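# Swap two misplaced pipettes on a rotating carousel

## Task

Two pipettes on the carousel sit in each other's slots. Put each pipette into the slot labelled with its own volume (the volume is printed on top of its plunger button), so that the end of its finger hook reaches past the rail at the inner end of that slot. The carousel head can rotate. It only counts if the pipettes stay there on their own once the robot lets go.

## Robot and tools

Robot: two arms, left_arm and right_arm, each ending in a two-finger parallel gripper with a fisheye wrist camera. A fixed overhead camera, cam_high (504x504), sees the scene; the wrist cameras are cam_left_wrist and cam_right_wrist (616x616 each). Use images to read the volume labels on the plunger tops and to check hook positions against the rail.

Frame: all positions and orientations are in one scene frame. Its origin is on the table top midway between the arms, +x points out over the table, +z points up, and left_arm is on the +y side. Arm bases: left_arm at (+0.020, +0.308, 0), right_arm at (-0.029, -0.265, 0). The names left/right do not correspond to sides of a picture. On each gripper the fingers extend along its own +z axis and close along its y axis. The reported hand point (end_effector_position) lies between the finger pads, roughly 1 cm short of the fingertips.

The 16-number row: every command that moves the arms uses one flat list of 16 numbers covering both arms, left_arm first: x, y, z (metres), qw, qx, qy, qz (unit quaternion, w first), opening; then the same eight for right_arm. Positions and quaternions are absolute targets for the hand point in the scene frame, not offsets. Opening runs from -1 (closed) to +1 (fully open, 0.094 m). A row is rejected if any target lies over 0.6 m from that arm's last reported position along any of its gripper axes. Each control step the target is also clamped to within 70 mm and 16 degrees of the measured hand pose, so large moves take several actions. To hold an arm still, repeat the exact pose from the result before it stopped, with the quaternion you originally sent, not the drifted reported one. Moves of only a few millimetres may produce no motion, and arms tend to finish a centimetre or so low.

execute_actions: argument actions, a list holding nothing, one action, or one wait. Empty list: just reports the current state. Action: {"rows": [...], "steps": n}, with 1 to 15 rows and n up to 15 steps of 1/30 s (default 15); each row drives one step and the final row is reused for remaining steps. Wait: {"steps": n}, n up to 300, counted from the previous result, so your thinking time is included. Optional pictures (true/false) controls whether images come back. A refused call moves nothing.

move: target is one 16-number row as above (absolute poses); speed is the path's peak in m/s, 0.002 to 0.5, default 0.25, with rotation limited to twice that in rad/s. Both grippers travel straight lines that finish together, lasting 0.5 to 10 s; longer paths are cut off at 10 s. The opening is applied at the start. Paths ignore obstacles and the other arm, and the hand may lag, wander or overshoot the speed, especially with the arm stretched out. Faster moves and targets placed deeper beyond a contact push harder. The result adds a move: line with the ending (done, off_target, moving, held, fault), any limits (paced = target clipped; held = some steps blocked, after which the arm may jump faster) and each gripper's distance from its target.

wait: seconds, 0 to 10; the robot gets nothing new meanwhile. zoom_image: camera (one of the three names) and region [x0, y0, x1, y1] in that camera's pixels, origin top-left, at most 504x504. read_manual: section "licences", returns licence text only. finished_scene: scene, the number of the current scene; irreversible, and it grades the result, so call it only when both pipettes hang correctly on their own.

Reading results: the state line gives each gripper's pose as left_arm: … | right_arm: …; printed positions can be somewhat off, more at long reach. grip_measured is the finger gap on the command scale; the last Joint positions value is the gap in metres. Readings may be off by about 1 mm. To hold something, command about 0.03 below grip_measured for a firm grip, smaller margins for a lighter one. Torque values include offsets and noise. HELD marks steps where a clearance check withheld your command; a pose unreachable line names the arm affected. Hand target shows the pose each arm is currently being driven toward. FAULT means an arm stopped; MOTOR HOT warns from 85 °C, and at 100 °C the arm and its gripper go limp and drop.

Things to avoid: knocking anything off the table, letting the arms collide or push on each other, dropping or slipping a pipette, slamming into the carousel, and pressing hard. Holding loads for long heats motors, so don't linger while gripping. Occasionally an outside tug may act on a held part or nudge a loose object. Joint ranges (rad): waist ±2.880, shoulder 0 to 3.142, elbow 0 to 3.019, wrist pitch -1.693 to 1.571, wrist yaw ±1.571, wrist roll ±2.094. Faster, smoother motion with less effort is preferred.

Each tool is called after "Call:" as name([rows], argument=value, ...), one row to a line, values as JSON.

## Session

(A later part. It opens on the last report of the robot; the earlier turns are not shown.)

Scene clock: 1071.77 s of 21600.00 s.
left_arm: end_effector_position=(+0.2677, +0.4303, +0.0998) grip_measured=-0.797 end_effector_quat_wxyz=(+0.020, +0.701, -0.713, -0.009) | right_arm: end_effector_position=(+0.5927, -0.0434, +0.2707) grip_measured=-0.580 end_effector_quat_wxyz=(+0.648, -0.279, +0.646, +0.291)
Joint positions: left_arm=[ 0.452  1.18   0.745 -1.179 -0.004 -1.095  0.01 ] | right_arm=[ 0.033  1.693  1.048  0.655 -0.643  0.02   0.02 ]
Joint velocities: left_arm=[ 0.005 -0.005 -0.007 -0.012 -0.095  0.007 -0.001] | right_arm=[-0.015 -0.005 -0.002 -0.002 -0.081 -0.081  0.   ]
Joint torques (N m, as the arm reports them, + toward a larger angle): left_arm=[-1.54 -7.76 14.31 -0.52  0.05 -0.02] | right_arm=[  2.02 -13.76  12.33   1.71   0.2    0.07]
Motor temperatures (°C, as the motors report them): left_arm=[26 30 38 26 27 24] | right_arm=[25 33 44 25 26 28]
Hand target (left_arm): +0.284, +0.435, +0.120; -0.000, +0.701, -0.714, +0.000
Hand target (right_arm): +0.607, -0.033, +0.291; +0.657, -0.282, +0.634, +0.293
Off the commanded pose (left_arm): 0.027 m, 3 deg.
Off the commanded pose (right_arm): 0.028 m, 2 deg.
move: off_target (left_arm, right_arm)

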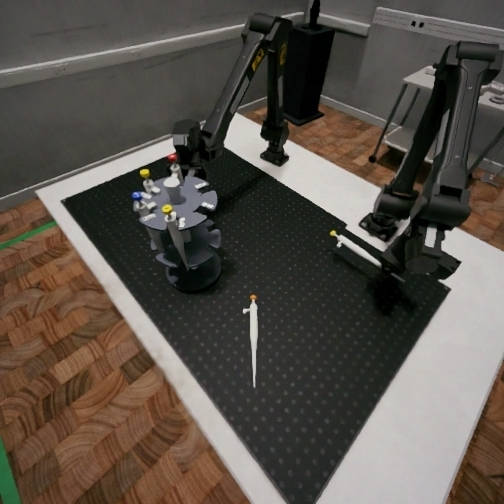

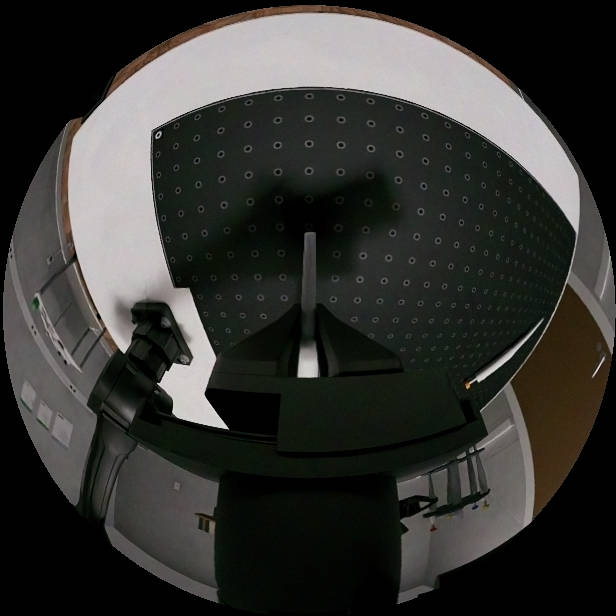

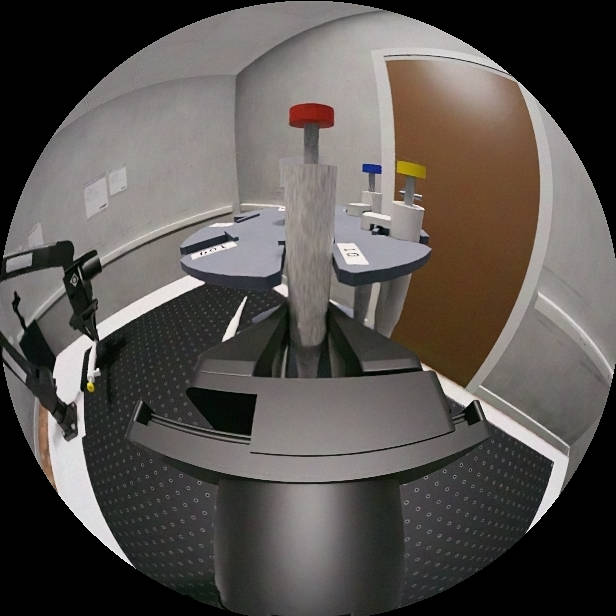

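Call:
move(target=[0.285,0.435,0.12,0.0,-0.7009,0.7133,0.0,-0.845, 0.615,-0.027,0.290,0.6571,-0.2825,0.6346,0.2926,-0.615], speed=0.04)

Call:
zoom_image(camera="cam_right_wrist", region=[220, 150, 400, 290])

Scene clock: 1075.70 s of 21600.00 s.
left_arm: end_effector_position=(+0.2677, +0.4301, +0.0998) grip_measured=-0.797 end_effector_quat_wxyz=(+0.021, +0.701, -0.713, -0.009) | right_arm: end_effector_position=(+0.5977, -0.0415, +0.2674) grip_measured=-0.580 end_effector_quat_wxyz=(+0.646, -0.277, +0.649, +0.290)
Joint positions: left_arm=[ 0.451  1.18   0.745 -1.18  -0.004 -1.097  0.01 ] | right_arm=[ 0.036  1.706  1.061  0.65  -0.635  0.02   0.02 ]
Joint velocities: left_arm=[-0.015 -0.005  0.007  0.007 -0.007 -0.051 -0.001] | right_arm=[-0.005 -0.015  0.002 -0.007  0.037 -0.022 -0.   ]
Joint torques (N m, as the arm reports them, + toward a larger angle): left_arm=[-1.56 -8.   14.36 -0.58  0.04 -0.04] | right_arm=[  1.54 -14.06  12.84   1.69   0.11   0.12]
Motor temperatures (°C, as the motors report them): left_arm=[26 30 39 26 27 24] | right_arm=[25 33 45 25 26 28]
Hand target (left_arm): +0.284, +0.434, +0.120; -0.000, +0.701, -0.713, +0.000
Hand target (right_arm): +0.612, -0.028, +0.290; +0.657, -0.282, +0.635, +0.293
Off the commanded pose (left_arm): 0.027 m, 3 deg.
Off the commanded pose (right_arm): 0.032 m, 2 deg.
move: off_target (left_arm, right_arm)

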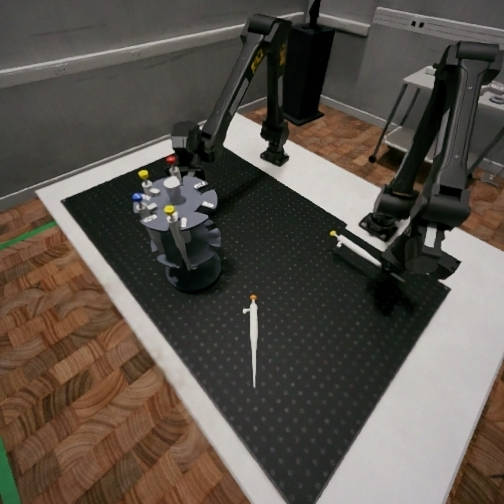

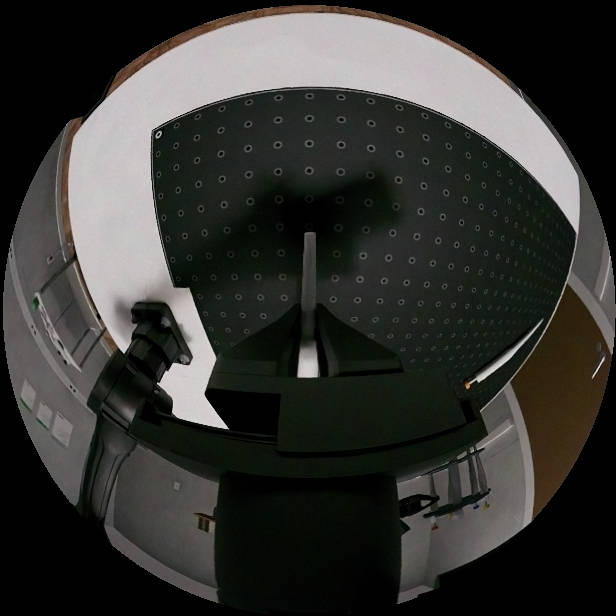

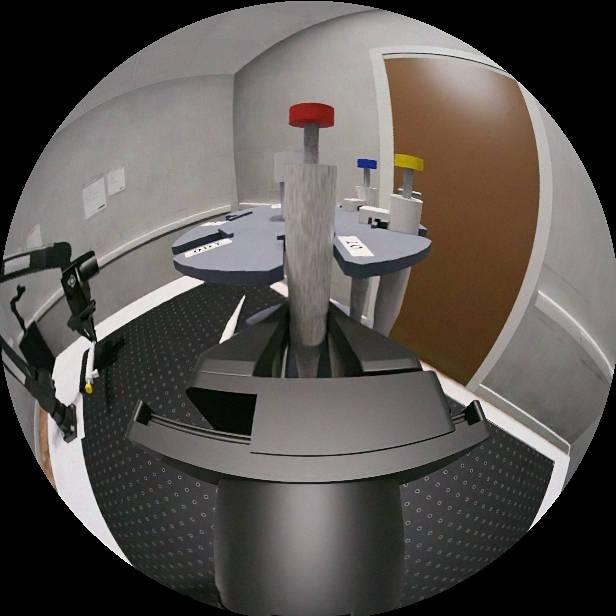

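Region (220, 150, 400, 290) of cam_right_wrist's 616x616 image, scaled by 2.800, with more detail than that image has.

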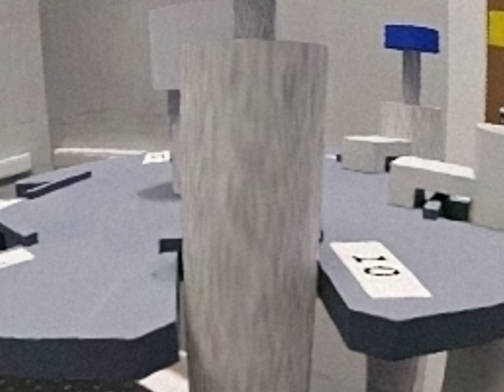

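Call:
move(target=[0.285,0.435,0.12,0.0,-0.7009,0.7133,0.0,-0.845, 0.600,-0.036,0.243,0.6571,-0.2825,0.6346,0.2926,-0.615], speed=0.04)

Call:
zoom_image(camera="cam_right_wrist", region=[220, 130, 440, 290])

Scene clock: 1079.07 s of 21600.00 s.
left_arm: end_effector_position=(+0.2677, +0.4301, +0.0998) grip_measured=-0.797 end_effector_quat_wxyz=(+0.021, +0.701, -0.712, -0.009) | right_arm: end_effector_position=(+0.5995, -0.0409, +0.2556) grip_measured=-0.580 end_effector_quat_wxyz=(+0.660, -0.281, +0.635, +0.287)
Joint positions: left_arm=[ 0.451  1.18   0.745 -1.18  -0.004 -1.097  0.01 ] | right_arm=[ 0.036  1.746  1.049  0.741 -0.637  0.02   0.02 ]
Joint velocities: left_arm=[-0.015 -0.005  0.007 -0.012  0.037  0.007  0.   ] | right_arm=[-0.005 -0.015 -0.012  0.012 -0.022 -0.007  0.001]
Joint torques (N m, as the arm reports them, + toward a larger angle): left_arm=[-1.53 -8.24 14.4  -0.52  0.03 -0.01] | right_arm=[  1.03 -13.24   7.23   3.81  -0.21   0.07]
Motor temperatures (°C, as the motors report them): left_arm=[26 30 39 26 27 24] | right_arm=[25 33 45 25 26 28]
Hand target (left_arm): +0.284, +0.435, +0.120; -0.000, +0.701, -0.713, +0.000
Hand target (right_arm): +0.600, -0.036, +0.243; +0.657, -0.283, +0.635, +0.292
Off the commanded pose (left_arm): 0.027 m, 3 deg.
Off the commanded pose (right_arm): 0.014 m, 1 deg.
move: off_target (left_arm, right_arm)

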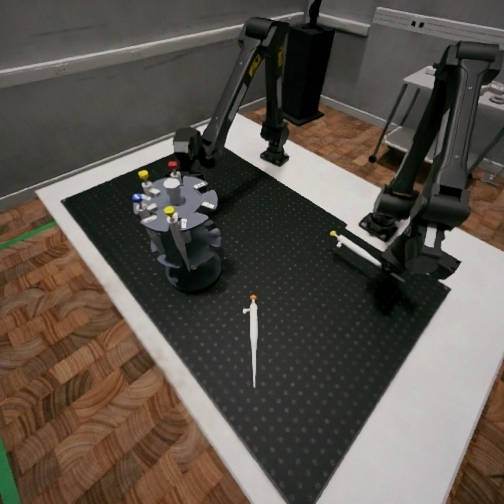

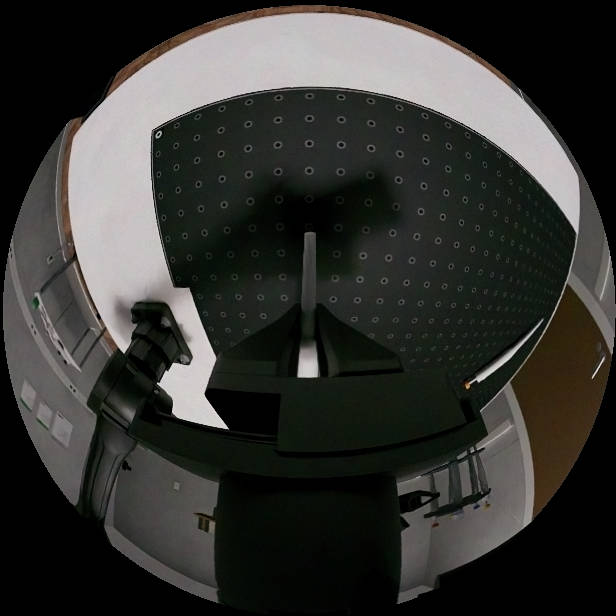

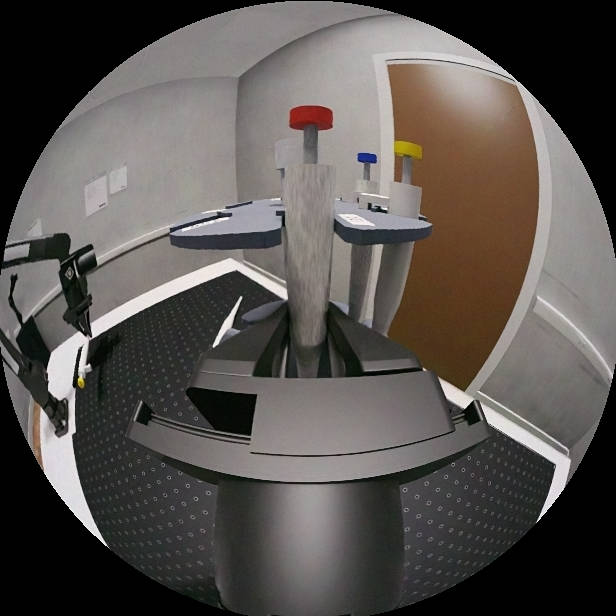

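Region (220, 130, 440, 290) of cam_right_wrist's 616x616 image, scaled by 2.291, with more detail than that image has; it fills the top 367 rows of this view, and the rest is white.

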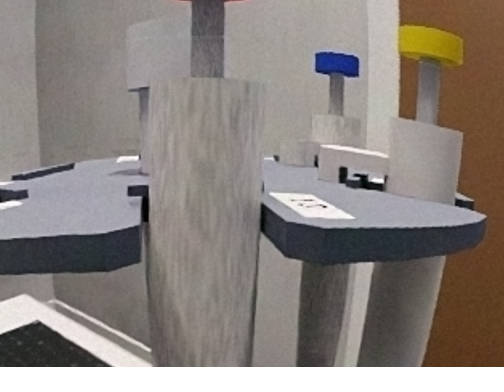

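Call:
move(target=[0.285,0.435,0.12,0.0,-0.7009,0.7133,0.0,-0.845, 0.599,-0.036,0.236,0.6571,-0.2825,0.6346,0.2926,-0.615], speed=0.04)

Scene clock: 1083.93 s of 21600.00 s.
left_arm: end_effector_position=(+0.2677, +0.4301, +0.0998) grip_measured=-0.797 end_effector_quat_wxyz=(+0.021, +0.701, -0.712, -0.009) | right_arm: end_effector_position=(+0.5983, -0.0412, +0.2534) grip_measured=-0.580 end_effector_quat_wxyz=(+0.663, -0.282, +0.632, +0.286)
Joint positions: left_arm=[ 0.451  1.18   0.745 -1.18  -0.004 -1.097  0.01 ] | right_arm=[ 0.036  1.751  1.042  0.763 -0.637  0.02   0.02 ]
Joint velocities: left_arm=[-0.005 -0.005 -0.002  0.012  0.022  0.037 -0.   ] | right_arm=[ 0.005 -0.005  0.017 -0.002 -0.022 -0.022 -0.   ]
Joint torques (N m, as the arm reports them, + toward a larger angle): left_arm=[-1.75 -8.22 14.38 -0.55  0.   -0.01] | right_arm=[  1.43 -12.72   6.89   3.67  -0.18   0.08]
Motor temperatures (°C, as the motors report them): left_arm=[26 30 40 26 27 24] | right_arm=[25 33 43 25 26 28]
Hand target (left_arm): +0.284, +0.435, +0.120; -0.000, +0.701, -0.713, +0.000
Hand target (right_arm): +0.599, -0.036, +0.236; +0.657, -0.283, +0.635, +0.292
Off the commanded pose (left_arm): 0.027 m, 3 deg.
Off the commanded pose (right_arm): 0.018 m, 1 deg.
After step 90, 0.97 s passed at rest.
move: off_target (left_arm, right_arm)

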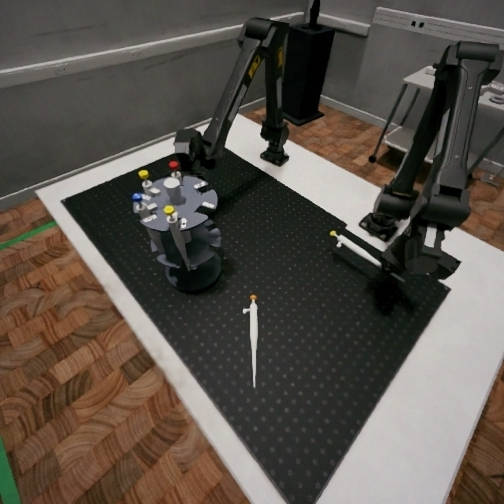

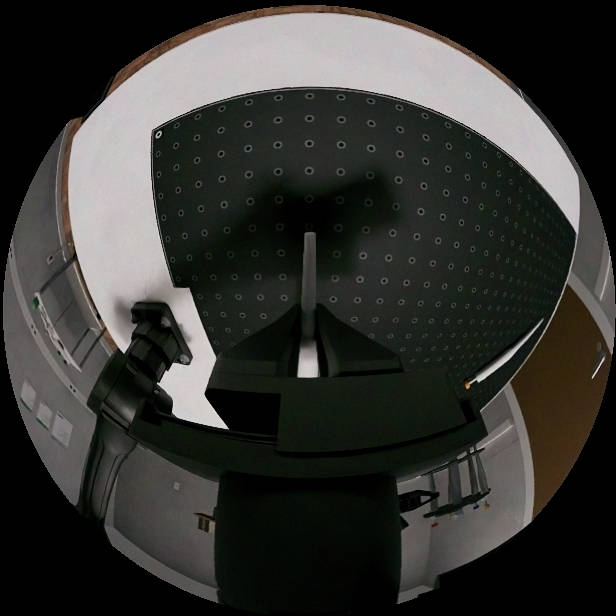

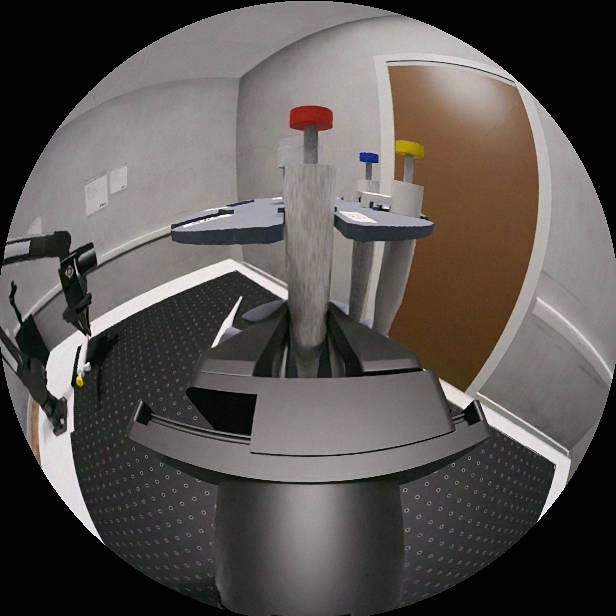

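Call:
move(target=[0.285,0.435,0.12,0.0,-0.7009,0.7133,0.0,-0.845, 0.5983,-0.0412,0.2534,0.663,-0.282,0.632,0.286,-0.25], speed=0.04)

Scene clock: 1095.03 s of 21600.00 s.
left_arm: end_effector_position=(+0.2677, +0.4301, +0.0998) grip_measured=-0.797 end_effector_quat_wxyz=(+0.021, +0.701, -0.712, -0.009) | right_arm: end_effector_position=(+0.5983, -0.0412, +0.2534) grip_measured=-0.251 end_effector_quat_wxyz=(+0.663, -0.282, +0.632, +0.286)
Joint positions: left_arm=[ 0.451  1.18   0.745 -1.18  -0.004 -1.097  0.01 ] | right_arm=[ 0.036  1.751  1.042  0.763 -0.637  0.02   0.035]
Joint velocities: left_arm=[-0.005  0.005  0.002 -0.012 -0.022  0.007 -0.   ] | right_arm=[-0.005 -0.005 -0.017  0.002 -0.081  0.022 -0.   ]
Joint torques (N m, as the arm reports them, + toward a larger angle): left_arm=[-1.01 -8.09 14.2  -0.56  0.01 -0.05] | right_arm=[  0.68 -16.07   7.12   2.34  -0.05   0.04]
Motor temperatures (°C, as the motors report them): left_arm=[26 30 41 26 27 24] | right_arm=[25 33 42 26 26 28]
Hand target (left_arm): +0.284, +0.435, +0.120; -0.000, +0.701, -0.713, +0.000
Hand target (right_arm): +0.598, -0.041, +0.253; +0.663, -0.282, +0.632, +0.286
Off the commanded pose (left_arm): 0.027 m, 3 deg.
Off the commanded pose (right_arm): 0.000 m, 0 deg.
After step 90, 7.20 s passed at rest.
move: off_target (left_arm)

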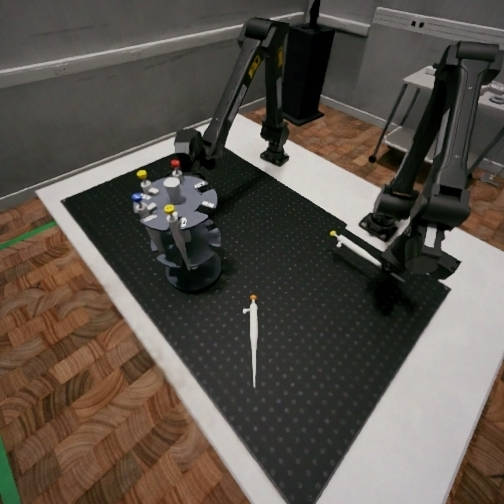

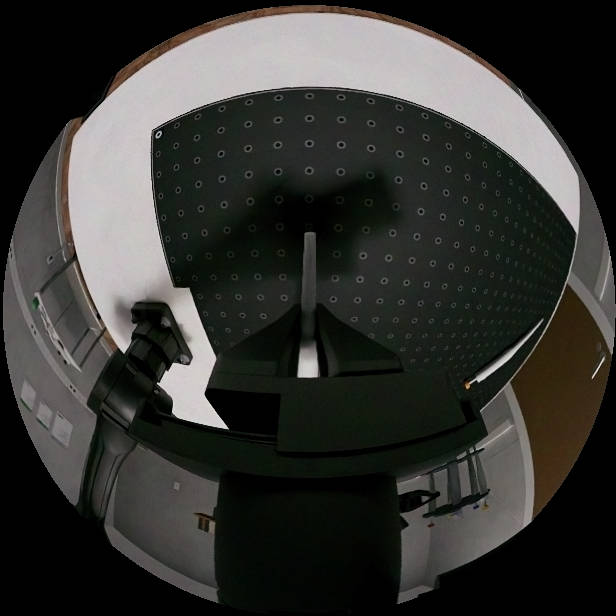

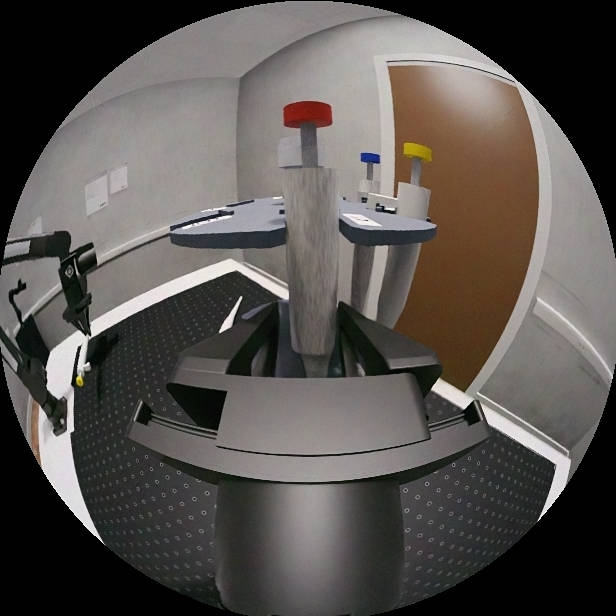

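Call:
move(target=[0.40,0.16,0.21,0.0,0.342,0.9397,0.0,-0.845, 0.638,-0.062,0.265,0.6166,-0.3578,0.5955,0.3705,-0.25], speed=0.3)

Scene clock: 1102.83 s of 21600.00 s.
left_arm: end_effector_position=(+0.3845, +0.1657, +0.1954) grip_measured=-0.798 end_effector_quat_wxyz=(-0.006, +0.334, +0.943, +0.002) | right_arm: end_effector_position=(+0.6178, -0.0548, +0.2553) grip_measured=-0.251 end_effector_quat_wxyz=(+0.611, -0.361, +0.597, +0.373)
Joint positions: left_arm=[-0.379  1.386  1.191 -1.388 -0.003  0.309  0.009] | right_arm=[-0.052  1.848  1.206  0.69  -0.99   0.044  0.035]
Joint velocities: left_arm=[-0.005  0.005  0.012  0.012  0.007  0.037 -0.001] | right_arm=[-0.005 -0.005 -0.012 -0.012 -0.037  0.007 -0.001]
Joint torques (N m, as the arm reports them, + toward a larger angle): left_arm=[ -1.53 -11.22  15.73  -0.34   0.07   0.1 ] | right_arm=[ -0.57 -15.33  11.72   1.42  -0.14   0.17]
Motor temperatures (°C, as the motors report them): left_arm=[26 30 41 26 27 24] | right_arm=[25 33 42 25 26 28]
Hand target (left_arm): +0.398, +0.158, +0.210; +0.006, +0.342, +0.940, -0.000
Hand target (right_arm): +0.636, -0.063, +0.266; +0.617, -0.358, +0.595, +0.371
Off the commanded pose (left_arm): 0.022 m, 1 deg.
Off the commanded pose (right_arm): 0.024 m, 1 deg.
After step 90, 0.47 s passed at rest.
move: off_target (left_arm, right_arm)

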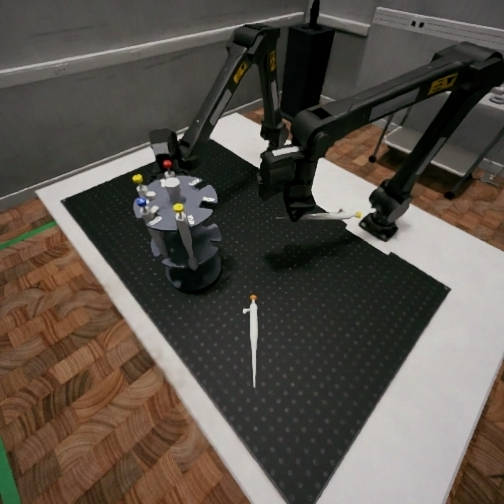

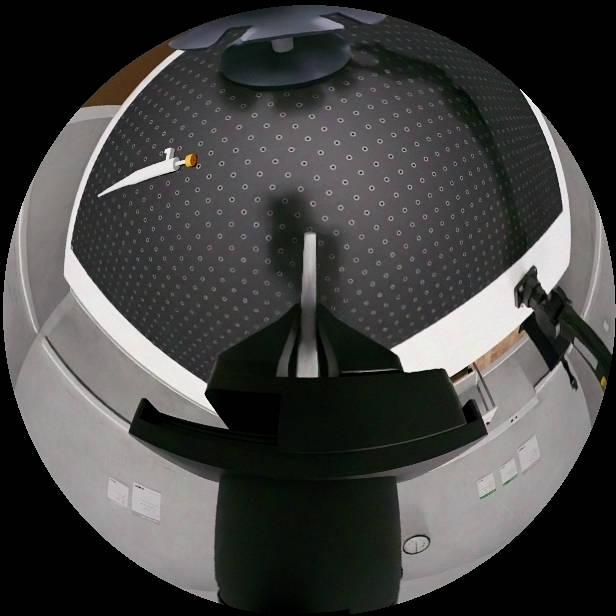

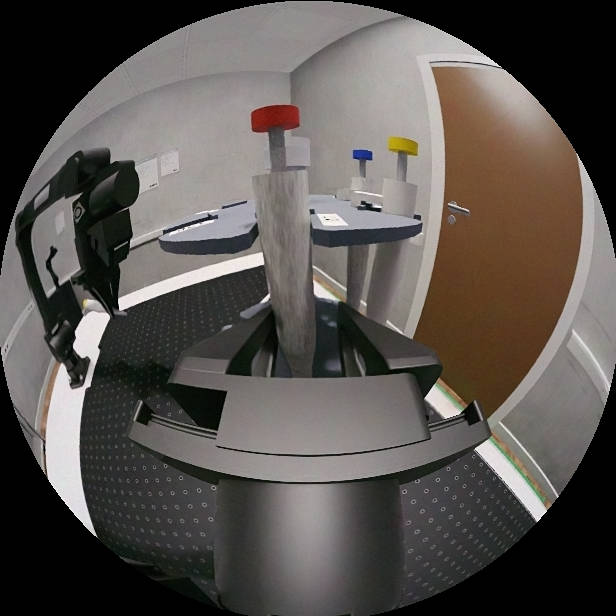

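Call:
move(target=[0.41,-0.02,0.18,0.6409,0.6409,0.2988,0.2988,-0.845, 0.677,-0.067,0.268,0.5893,-0.3985,0.5691,0.4126,-0.25], speed=0.3)

Scene clock: 1108.93 s of 21600.00 s.
left_arm: end_effector_position=(+0.4057, -0.0239, +0.1817) grip_measured=-0.799 end_effector_quat_wxyz=(+0.641, +0.638, +0.313, +0.291) | right_arm: end_effector_position=(+0.6578, -0.0581, +0.2587) grip_measured=-0.251 end_effector_quat_wxyz=(+0.584, -0.401, +0.570, +0.416)
Joint positions: left_arm=[-0.728  1.511  0.478  1.024 -0.031  1.54   0.009] | right_arm=[-0.082  1.977  1.418  0.628 -1.159  0.07   0.035]
Joint velocities: left_arm=[ 0.005 -0.015  0.007 -0.007 -0.037  0.007  0.   ] | right_arm=[-0.015 -0.005 -0.002 -0.002 -0.051 -0.125  0.   ]
Joint torques (N m, as the arm reports them, + toward a larger angle): left_arm=[ 0.   -9.83  6.7   2.71  0.07  0.08] | right_arm=[ -0.4  -17.72  12.29   1.28  -0.14   0.14]
Motor temperatures (°C, as the motors report them): left_arm=[26 30 41 26 27 24] | right_arm=[25 33 43 25 26 28]
Hand target (left_arm): +0.407, -0.020, +0.182; +0.641, +0.636, +0.306, +0.300
Hand target (right_arm): +0.675, -0.068, +0.269; +0.590, -0.398, +0.569, +0.412
Off the commanded pose (left_arm): 0.006 m, 2 deg.
Off the commanded pose (right_arm): 0.023 m, 1 deg.
move: off_target (right_arm)

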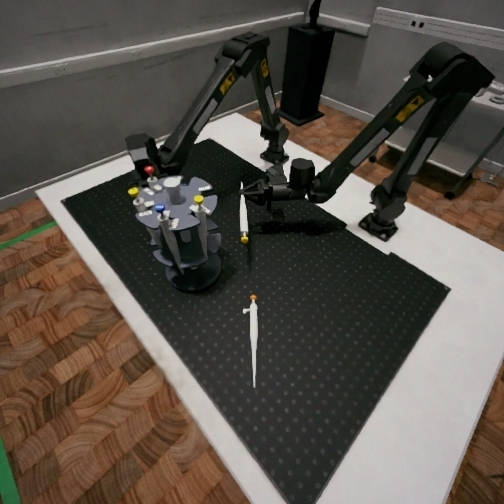

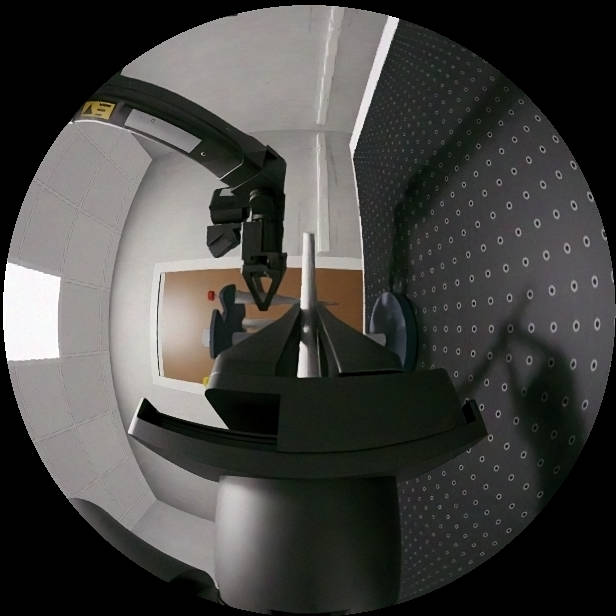

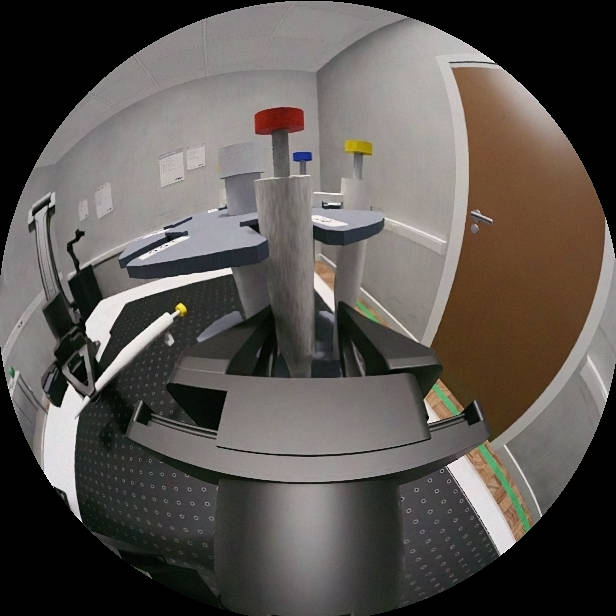

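Call:
move(target=[0.4057,-0.0239,0.1817,0.641,0.638,0.313,0.291,-0.845, 0.620,-0.140,0.265,0.5893,-0.3985,0.5691,0.4126,0.1], speed=0.1)

Call:
move(target=[0.4057,-0.0239,0.1817,0.641,0.638,0.313,0.291,-0.845, 0.43,-0.10,0.31,0.0,-0.4384,0.8988,0.0,0.0], speed=0.3)

Call:
move(target=[0.4057,-0.0239,0.1817,0.641,0.638,0.313,0.291,-0.845, 0.458,0.044,0.262,0.0,-0.4384,0.8988,0.0,0.0], speed=0.2)

Scene clock: 1115.70 s of 21600.00 s.
left_arm: end_effector_position=(+0.4057, -0.0239, +0.1817) grip_measured=-0.799 end_effector_quat_wxyz=(+0.641, +0.638, +0.313, +0.290) | right_arm: end_effector_position=(+0.6249, -0.1347, +0.2461) grip_measured=+0.099 end_effector_quat_wxyz=(+0.578, -0.393, +0.579, +0.420)
Joint positions: left_arm=[-0.728  1.511  0.478  1.024 -0.031  1.54   0.009] | right_arm=[-0.205  1.918  1.285  0.701 -1.275  0.098  0.052]
Joint velocities: left_arm=[ 0.005  0.005 -0.007  0.002 -0.066 -0.037 -0.001] | right_arm=[-0.015  0.024  0.007  0.002  0.022  0.022 -0.   ]
Joint torques (N m, as the arm reports them, + toward a larger angle): left_arm=[ -1.18 -10.71   7.22   1.73  -0.1   -0.02] | right_arm=[  0.5  -21.51   6.61   3.29  -0.18   0.15]
Motor temperatures (°C, as the motors report them): left_arm=[26 30 39 26 27 24] | right_arm=[25 34 44 25 26 28]
Hand target (left_arm): +0.406, -0.024, +0.182; +0.641, +0.638, +0.313, +0.291
Hand target (right_arm): +0.620, -0.139, +0.264; +0.589, -0.399, +0.569, +0.412
Off the commanded pose (left_arm): 0.000 m, 0 deg.
Off the commanded pose (right_arm): 0.020 m, 2 deg.
After step 90, 2.47 s passed at rest.
move: off_target (right_arm)

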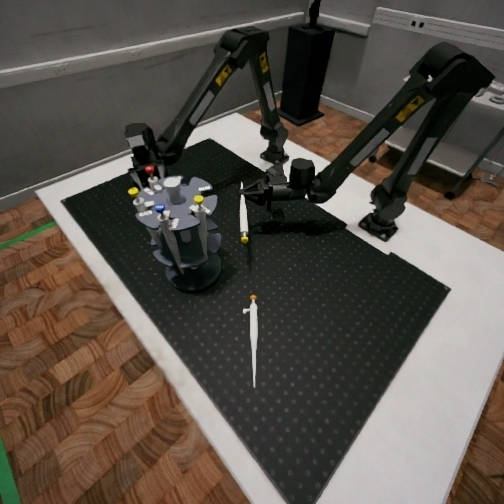

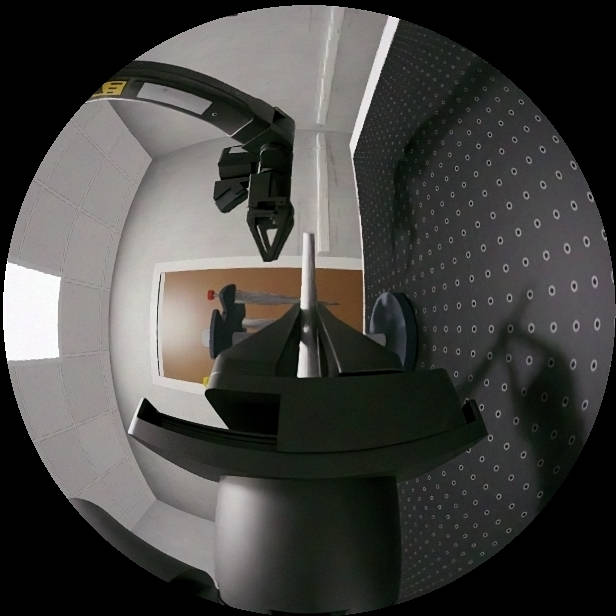

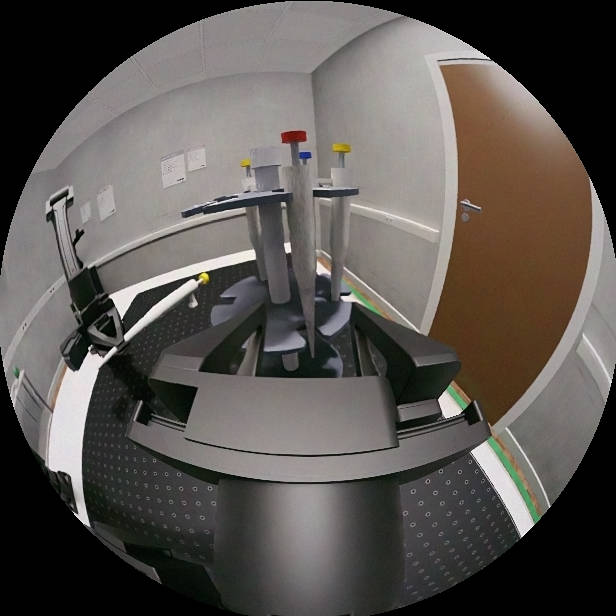

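Scene clock: 1119.00 s of 21600.00 s.
left_arm: end_effector_position=(+0.4057, -0.0239, +0.1817) grip_measured=-0.799 end_effector_quat_wxyz=(+0.641, +0.638, +0.313, +0.290) | right_arm: end_effector_position=(+0.4171, -0.1064, +0.2958) grip_measured=+0.001 end_effector_quat_wxyz=(-0.013, -0.441, +0.897, +0.010)
Joint positions: left_arm=[-0.728  1.511  0.478  1.024 -0.031  1.539  0.009] | right_arm=[ 0.183  1.599  1.689 -1.688 -0.018 -0.577  0.047]
Joint velocities: left_arm=[-0.015 -0.015 -0.017 -0.002 -0.007  0.022  0.001] | right_arm=[ 0.005 -0.005  0.012  0.002 -0.081 -0.022  0.001]
Joint torques (N m, as the arm reports them, + toward a larger angle): left_arm=[ -0.53 -10.86   7.23   1.75  -0.08  -0.02] | right_arm=[  1.39 -12.45  12.25  -0.04   0.08   0.16]
Motor temperatures (°C, as the motors report them): left_arm=[26 30 39 26 27 24] | right_arm=[25 34 44 25 26 28]
Hand target (left_arm): +0.406, -0.024, +0.182; +0.641, +0.638, +0.313, +0.291
Hand target (right_arm): +0.427, -0.100, +0.309; -0.001, -0.438, +0.899, +0.007
Off the commanded pose (left_arm): 0.000 m, 0 deg.
Off the commanded pose (right_arm): 0.020 m, 2 deg.
move: off_target (right_arm)

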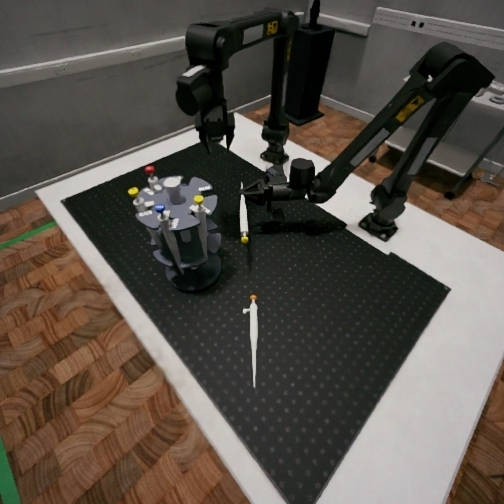

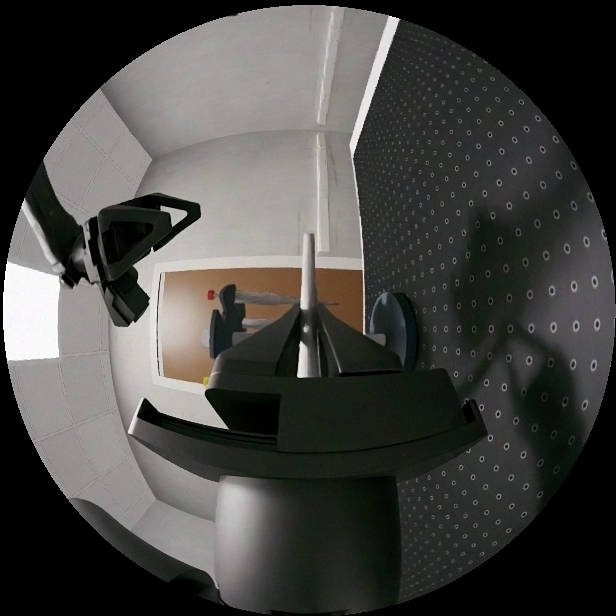

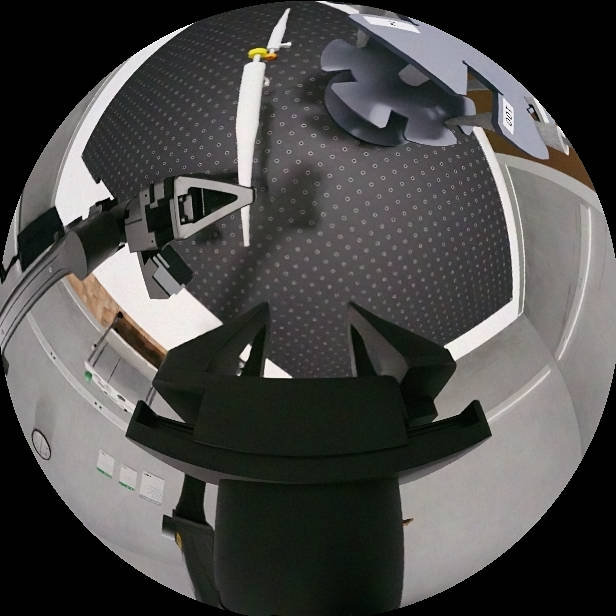

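Scene clock: 1120.23 s of 21600.00 s.
left_arm: end_effector_position=(+0.4057, -0.0239, +0.1817) grip_measured=-0.799 end_effector_quat_wxyz=(+0.641, +0.638, +0.313, +0.290) | right_arm: end_effector_position=(+0.4447, +0.0323, +0.2489) grip_measured=+0.001 end_effector_quat_wxyz=(-0.026, -0.443, +0.896, +0.000)
Joint positions: left_arm=[-0.728  1.511  0.478  1.024 -0.031  1.539  0.009] | right_arm=[ 0.406  1.848  1.895 -1.67  -0.005 -0.359  0.047]
Joint velocities: left_arm=[-0.015 -0.005  0.007  0.012  0.007 -0.051 -0.001] | right_arm=[-0.005 -0.015  0.022  0.007 -0.022  0.066  0.001]
Joint torques (N m, as the arm reports them, + toward a larger angle): left_arm=[ -1.16 -11.     7.3    1.79  -0.07  -0.01] | right_arm=[  1.47 -17.24  12.59   0.75   0.11   0.17]
Motor temperatures (°C, as the motors report them): left_arm=[26 30 39 26 27 24] | right_arm=[25 34 44 25 26 28]
Hand target (left_arm): +0.406, -0.024, +0.182; +0.641, +0.638, +0.313, +0.291
Hand target (right_arm): +0.458, +0.042, +0.263; -0.001, -0.438, +0.899, +0.000
Off the commanded pose (left_arm): 0.000 m, 0 deg.
Off the commanded pose (right_arm): 0.022 m, 3 deg.
move: off_target (right_arm)

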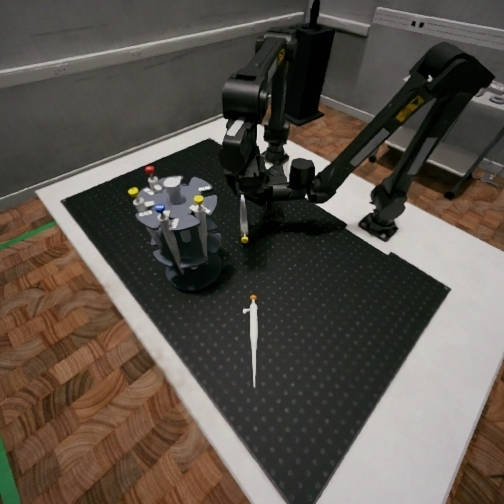

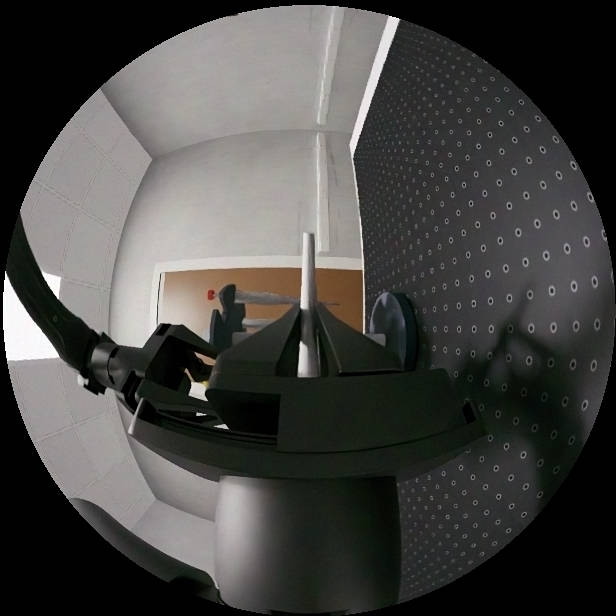

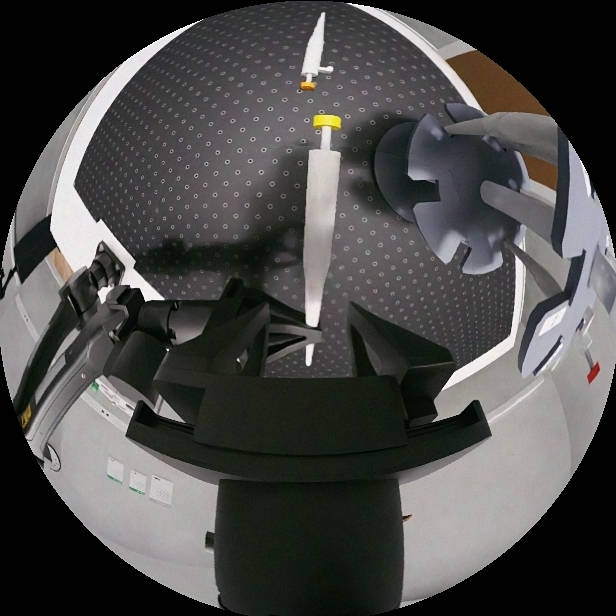

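Call:
move(target=[0.4057,-0.0239,0.1817,0.641,0.638,0.313,0.291,-0.845, 0.457,0.042,0.205,0.0,-0.4147,0.91,0.0,0.0], speed=0.07)

Scene clock: 1124.20 s of 21600.00 s.
left_arm: end_effector_position=(+0.4057, -0.0239, +0.1817) grip_measured=-0.799 end_effector_quat_wxyz=(+0.641, +0.638, +0.313, +0.290) | right_arm: end_effector_position=(+0.4554, +0.0387, +0.2136) grip_measured=+0.001 end_effector_quat_wxyz=(-0.000, -0.419, +0.908, +0.002)
Joint positions: left_arm=[-0.728  1.511  0.478  1.024 -0.031  1.539  0.009] | right_arm=[ 0.406  1.848  1.804 -1.527 -0.004 -0.305  0.047]
Joint velocities: left_arm=[-0.005 -0.015 -0.012 -0.007  0.066 -0.051  0.   ] | right_arm=[ 0.005  0.015 -0.002  0.002 -0.037 -0.022 -0.001]
Joint torques (N m, as the arm reports them, + toward a larger angle): left_arm=[ -0.89 -10.89   7.19   1.77  -0.09  -0.05] | right_arm=[  1.11 -18.09   7.55   1.68   0.13   0.12]
Motor temperatures (°C, as the motors report them): left_arm=[26 30 38 26 27 24] | right_arm=[25 34 45 25 26 28]
Hand target (left_arm): +0.406, -0.024, +0.182; +0.641, +0.638, +0.313, +0.291
Hand target (right_arm): +0.458, +0.042, +0.205; +0.000, -0.415, +0.910, -0.000
Off the commanded pose (left_arm): 0.000 m, 0 deg.
Off the commanded pose (right_arm): 0.009 m, 1 deg.
move: done

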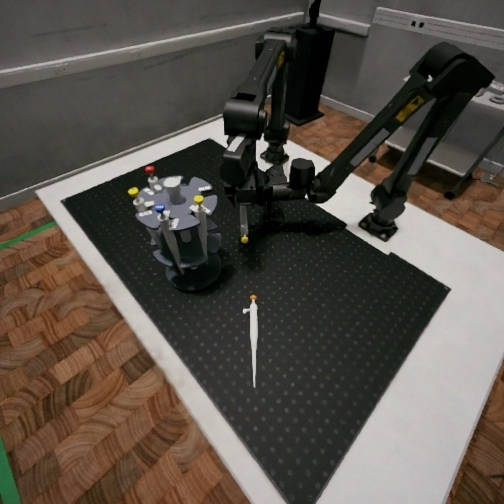

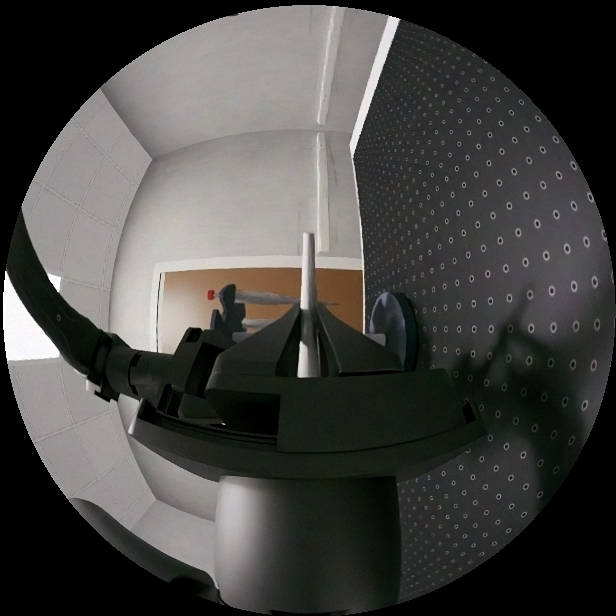

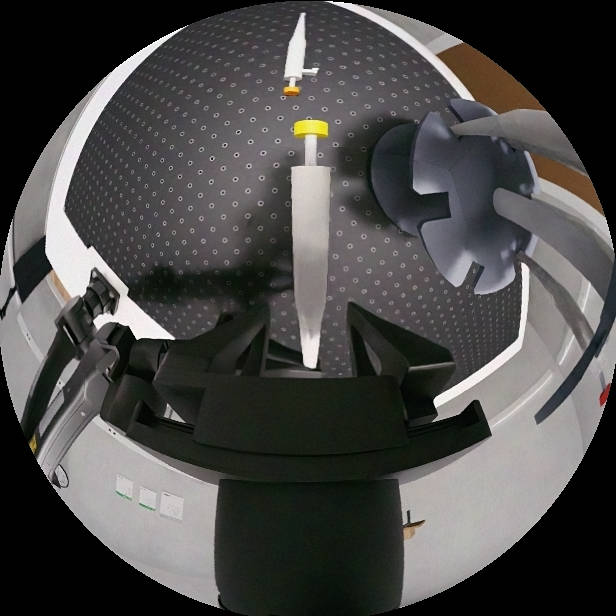

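Call:
move(target=[0.4057,-0.0239,0.1817,0.641,0.638,0.313,0.291,-0.845, 0.459,0.040,0.173,0.0,-0.4147,0.91,0.0,-0.2], speed=0.05)

Scene clock: 1127.20 s of 21600.00 s.
left_arm: end_effector_position=(+0.4057, -0.0239, +0.1817) grip_measured=-0.799 end_effector_quat_wxyz=(+0.641, +0.638, +0.313, +0.290) | right_arm: end_effector_position=(+0.4557, +0.0390, +0.1872) grip_measured=-0.199 end_effector_quat_wxyz=(+0.004, -0.418, +0.908, +0.003)
Joint positions: left_arm=[-0.728  1.511  0.478  1.024 -0.031  1.539  0.009] | right_arm=[ 0.406  1.848  1.735 -1.448 -0.004 -0.303  0.038]
Joint velocities: left_arm=[-0.015  0.005 -0.002 -0.002 -0.051  0.11  -0.   ] | right_arm=[-0.005  0.015 -0.022  0.027  0.007 -0.037  0.   ]
Joint torques (N m, as the arm reports them, + toward a larger angle): left_arm=[ -0.88 -10.98   7.24   1.79  -0.06  -0.03] | right_arm=[  0.48 -16.47   7.39   1.38   0.13   0.1 ]
Motor temperatures (°C, as the motors report them): left_arm=[26 30 38 26 27 24] | right_arm=[25 34 44 25 26 28]
Hand target (left_arm): +0.406, -0.024, +0.182; +0.641, +0.638, +0.313, +0.291
Hand target (right_arm): +0.459, +0.040, +0.173; -0.000, -0.415, +0.910, -0.000
Off the commanded pose (left_arm): 0.000 m, 0 deg.
Off the commanded pose (right_arm): 0.015 m, 1 deg.
move: off_target (right_arm)

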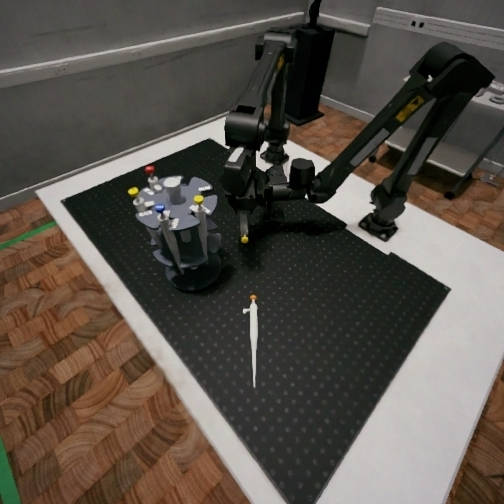

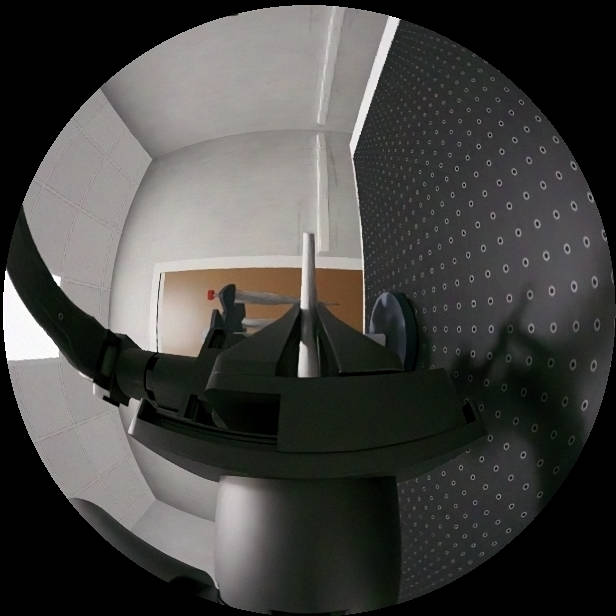

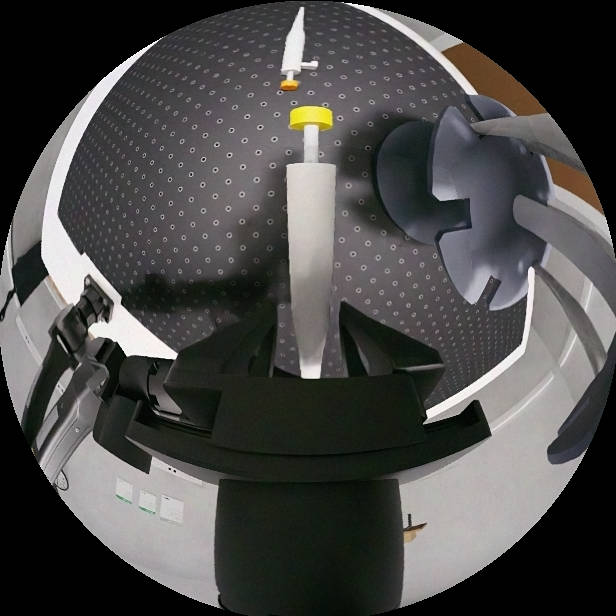

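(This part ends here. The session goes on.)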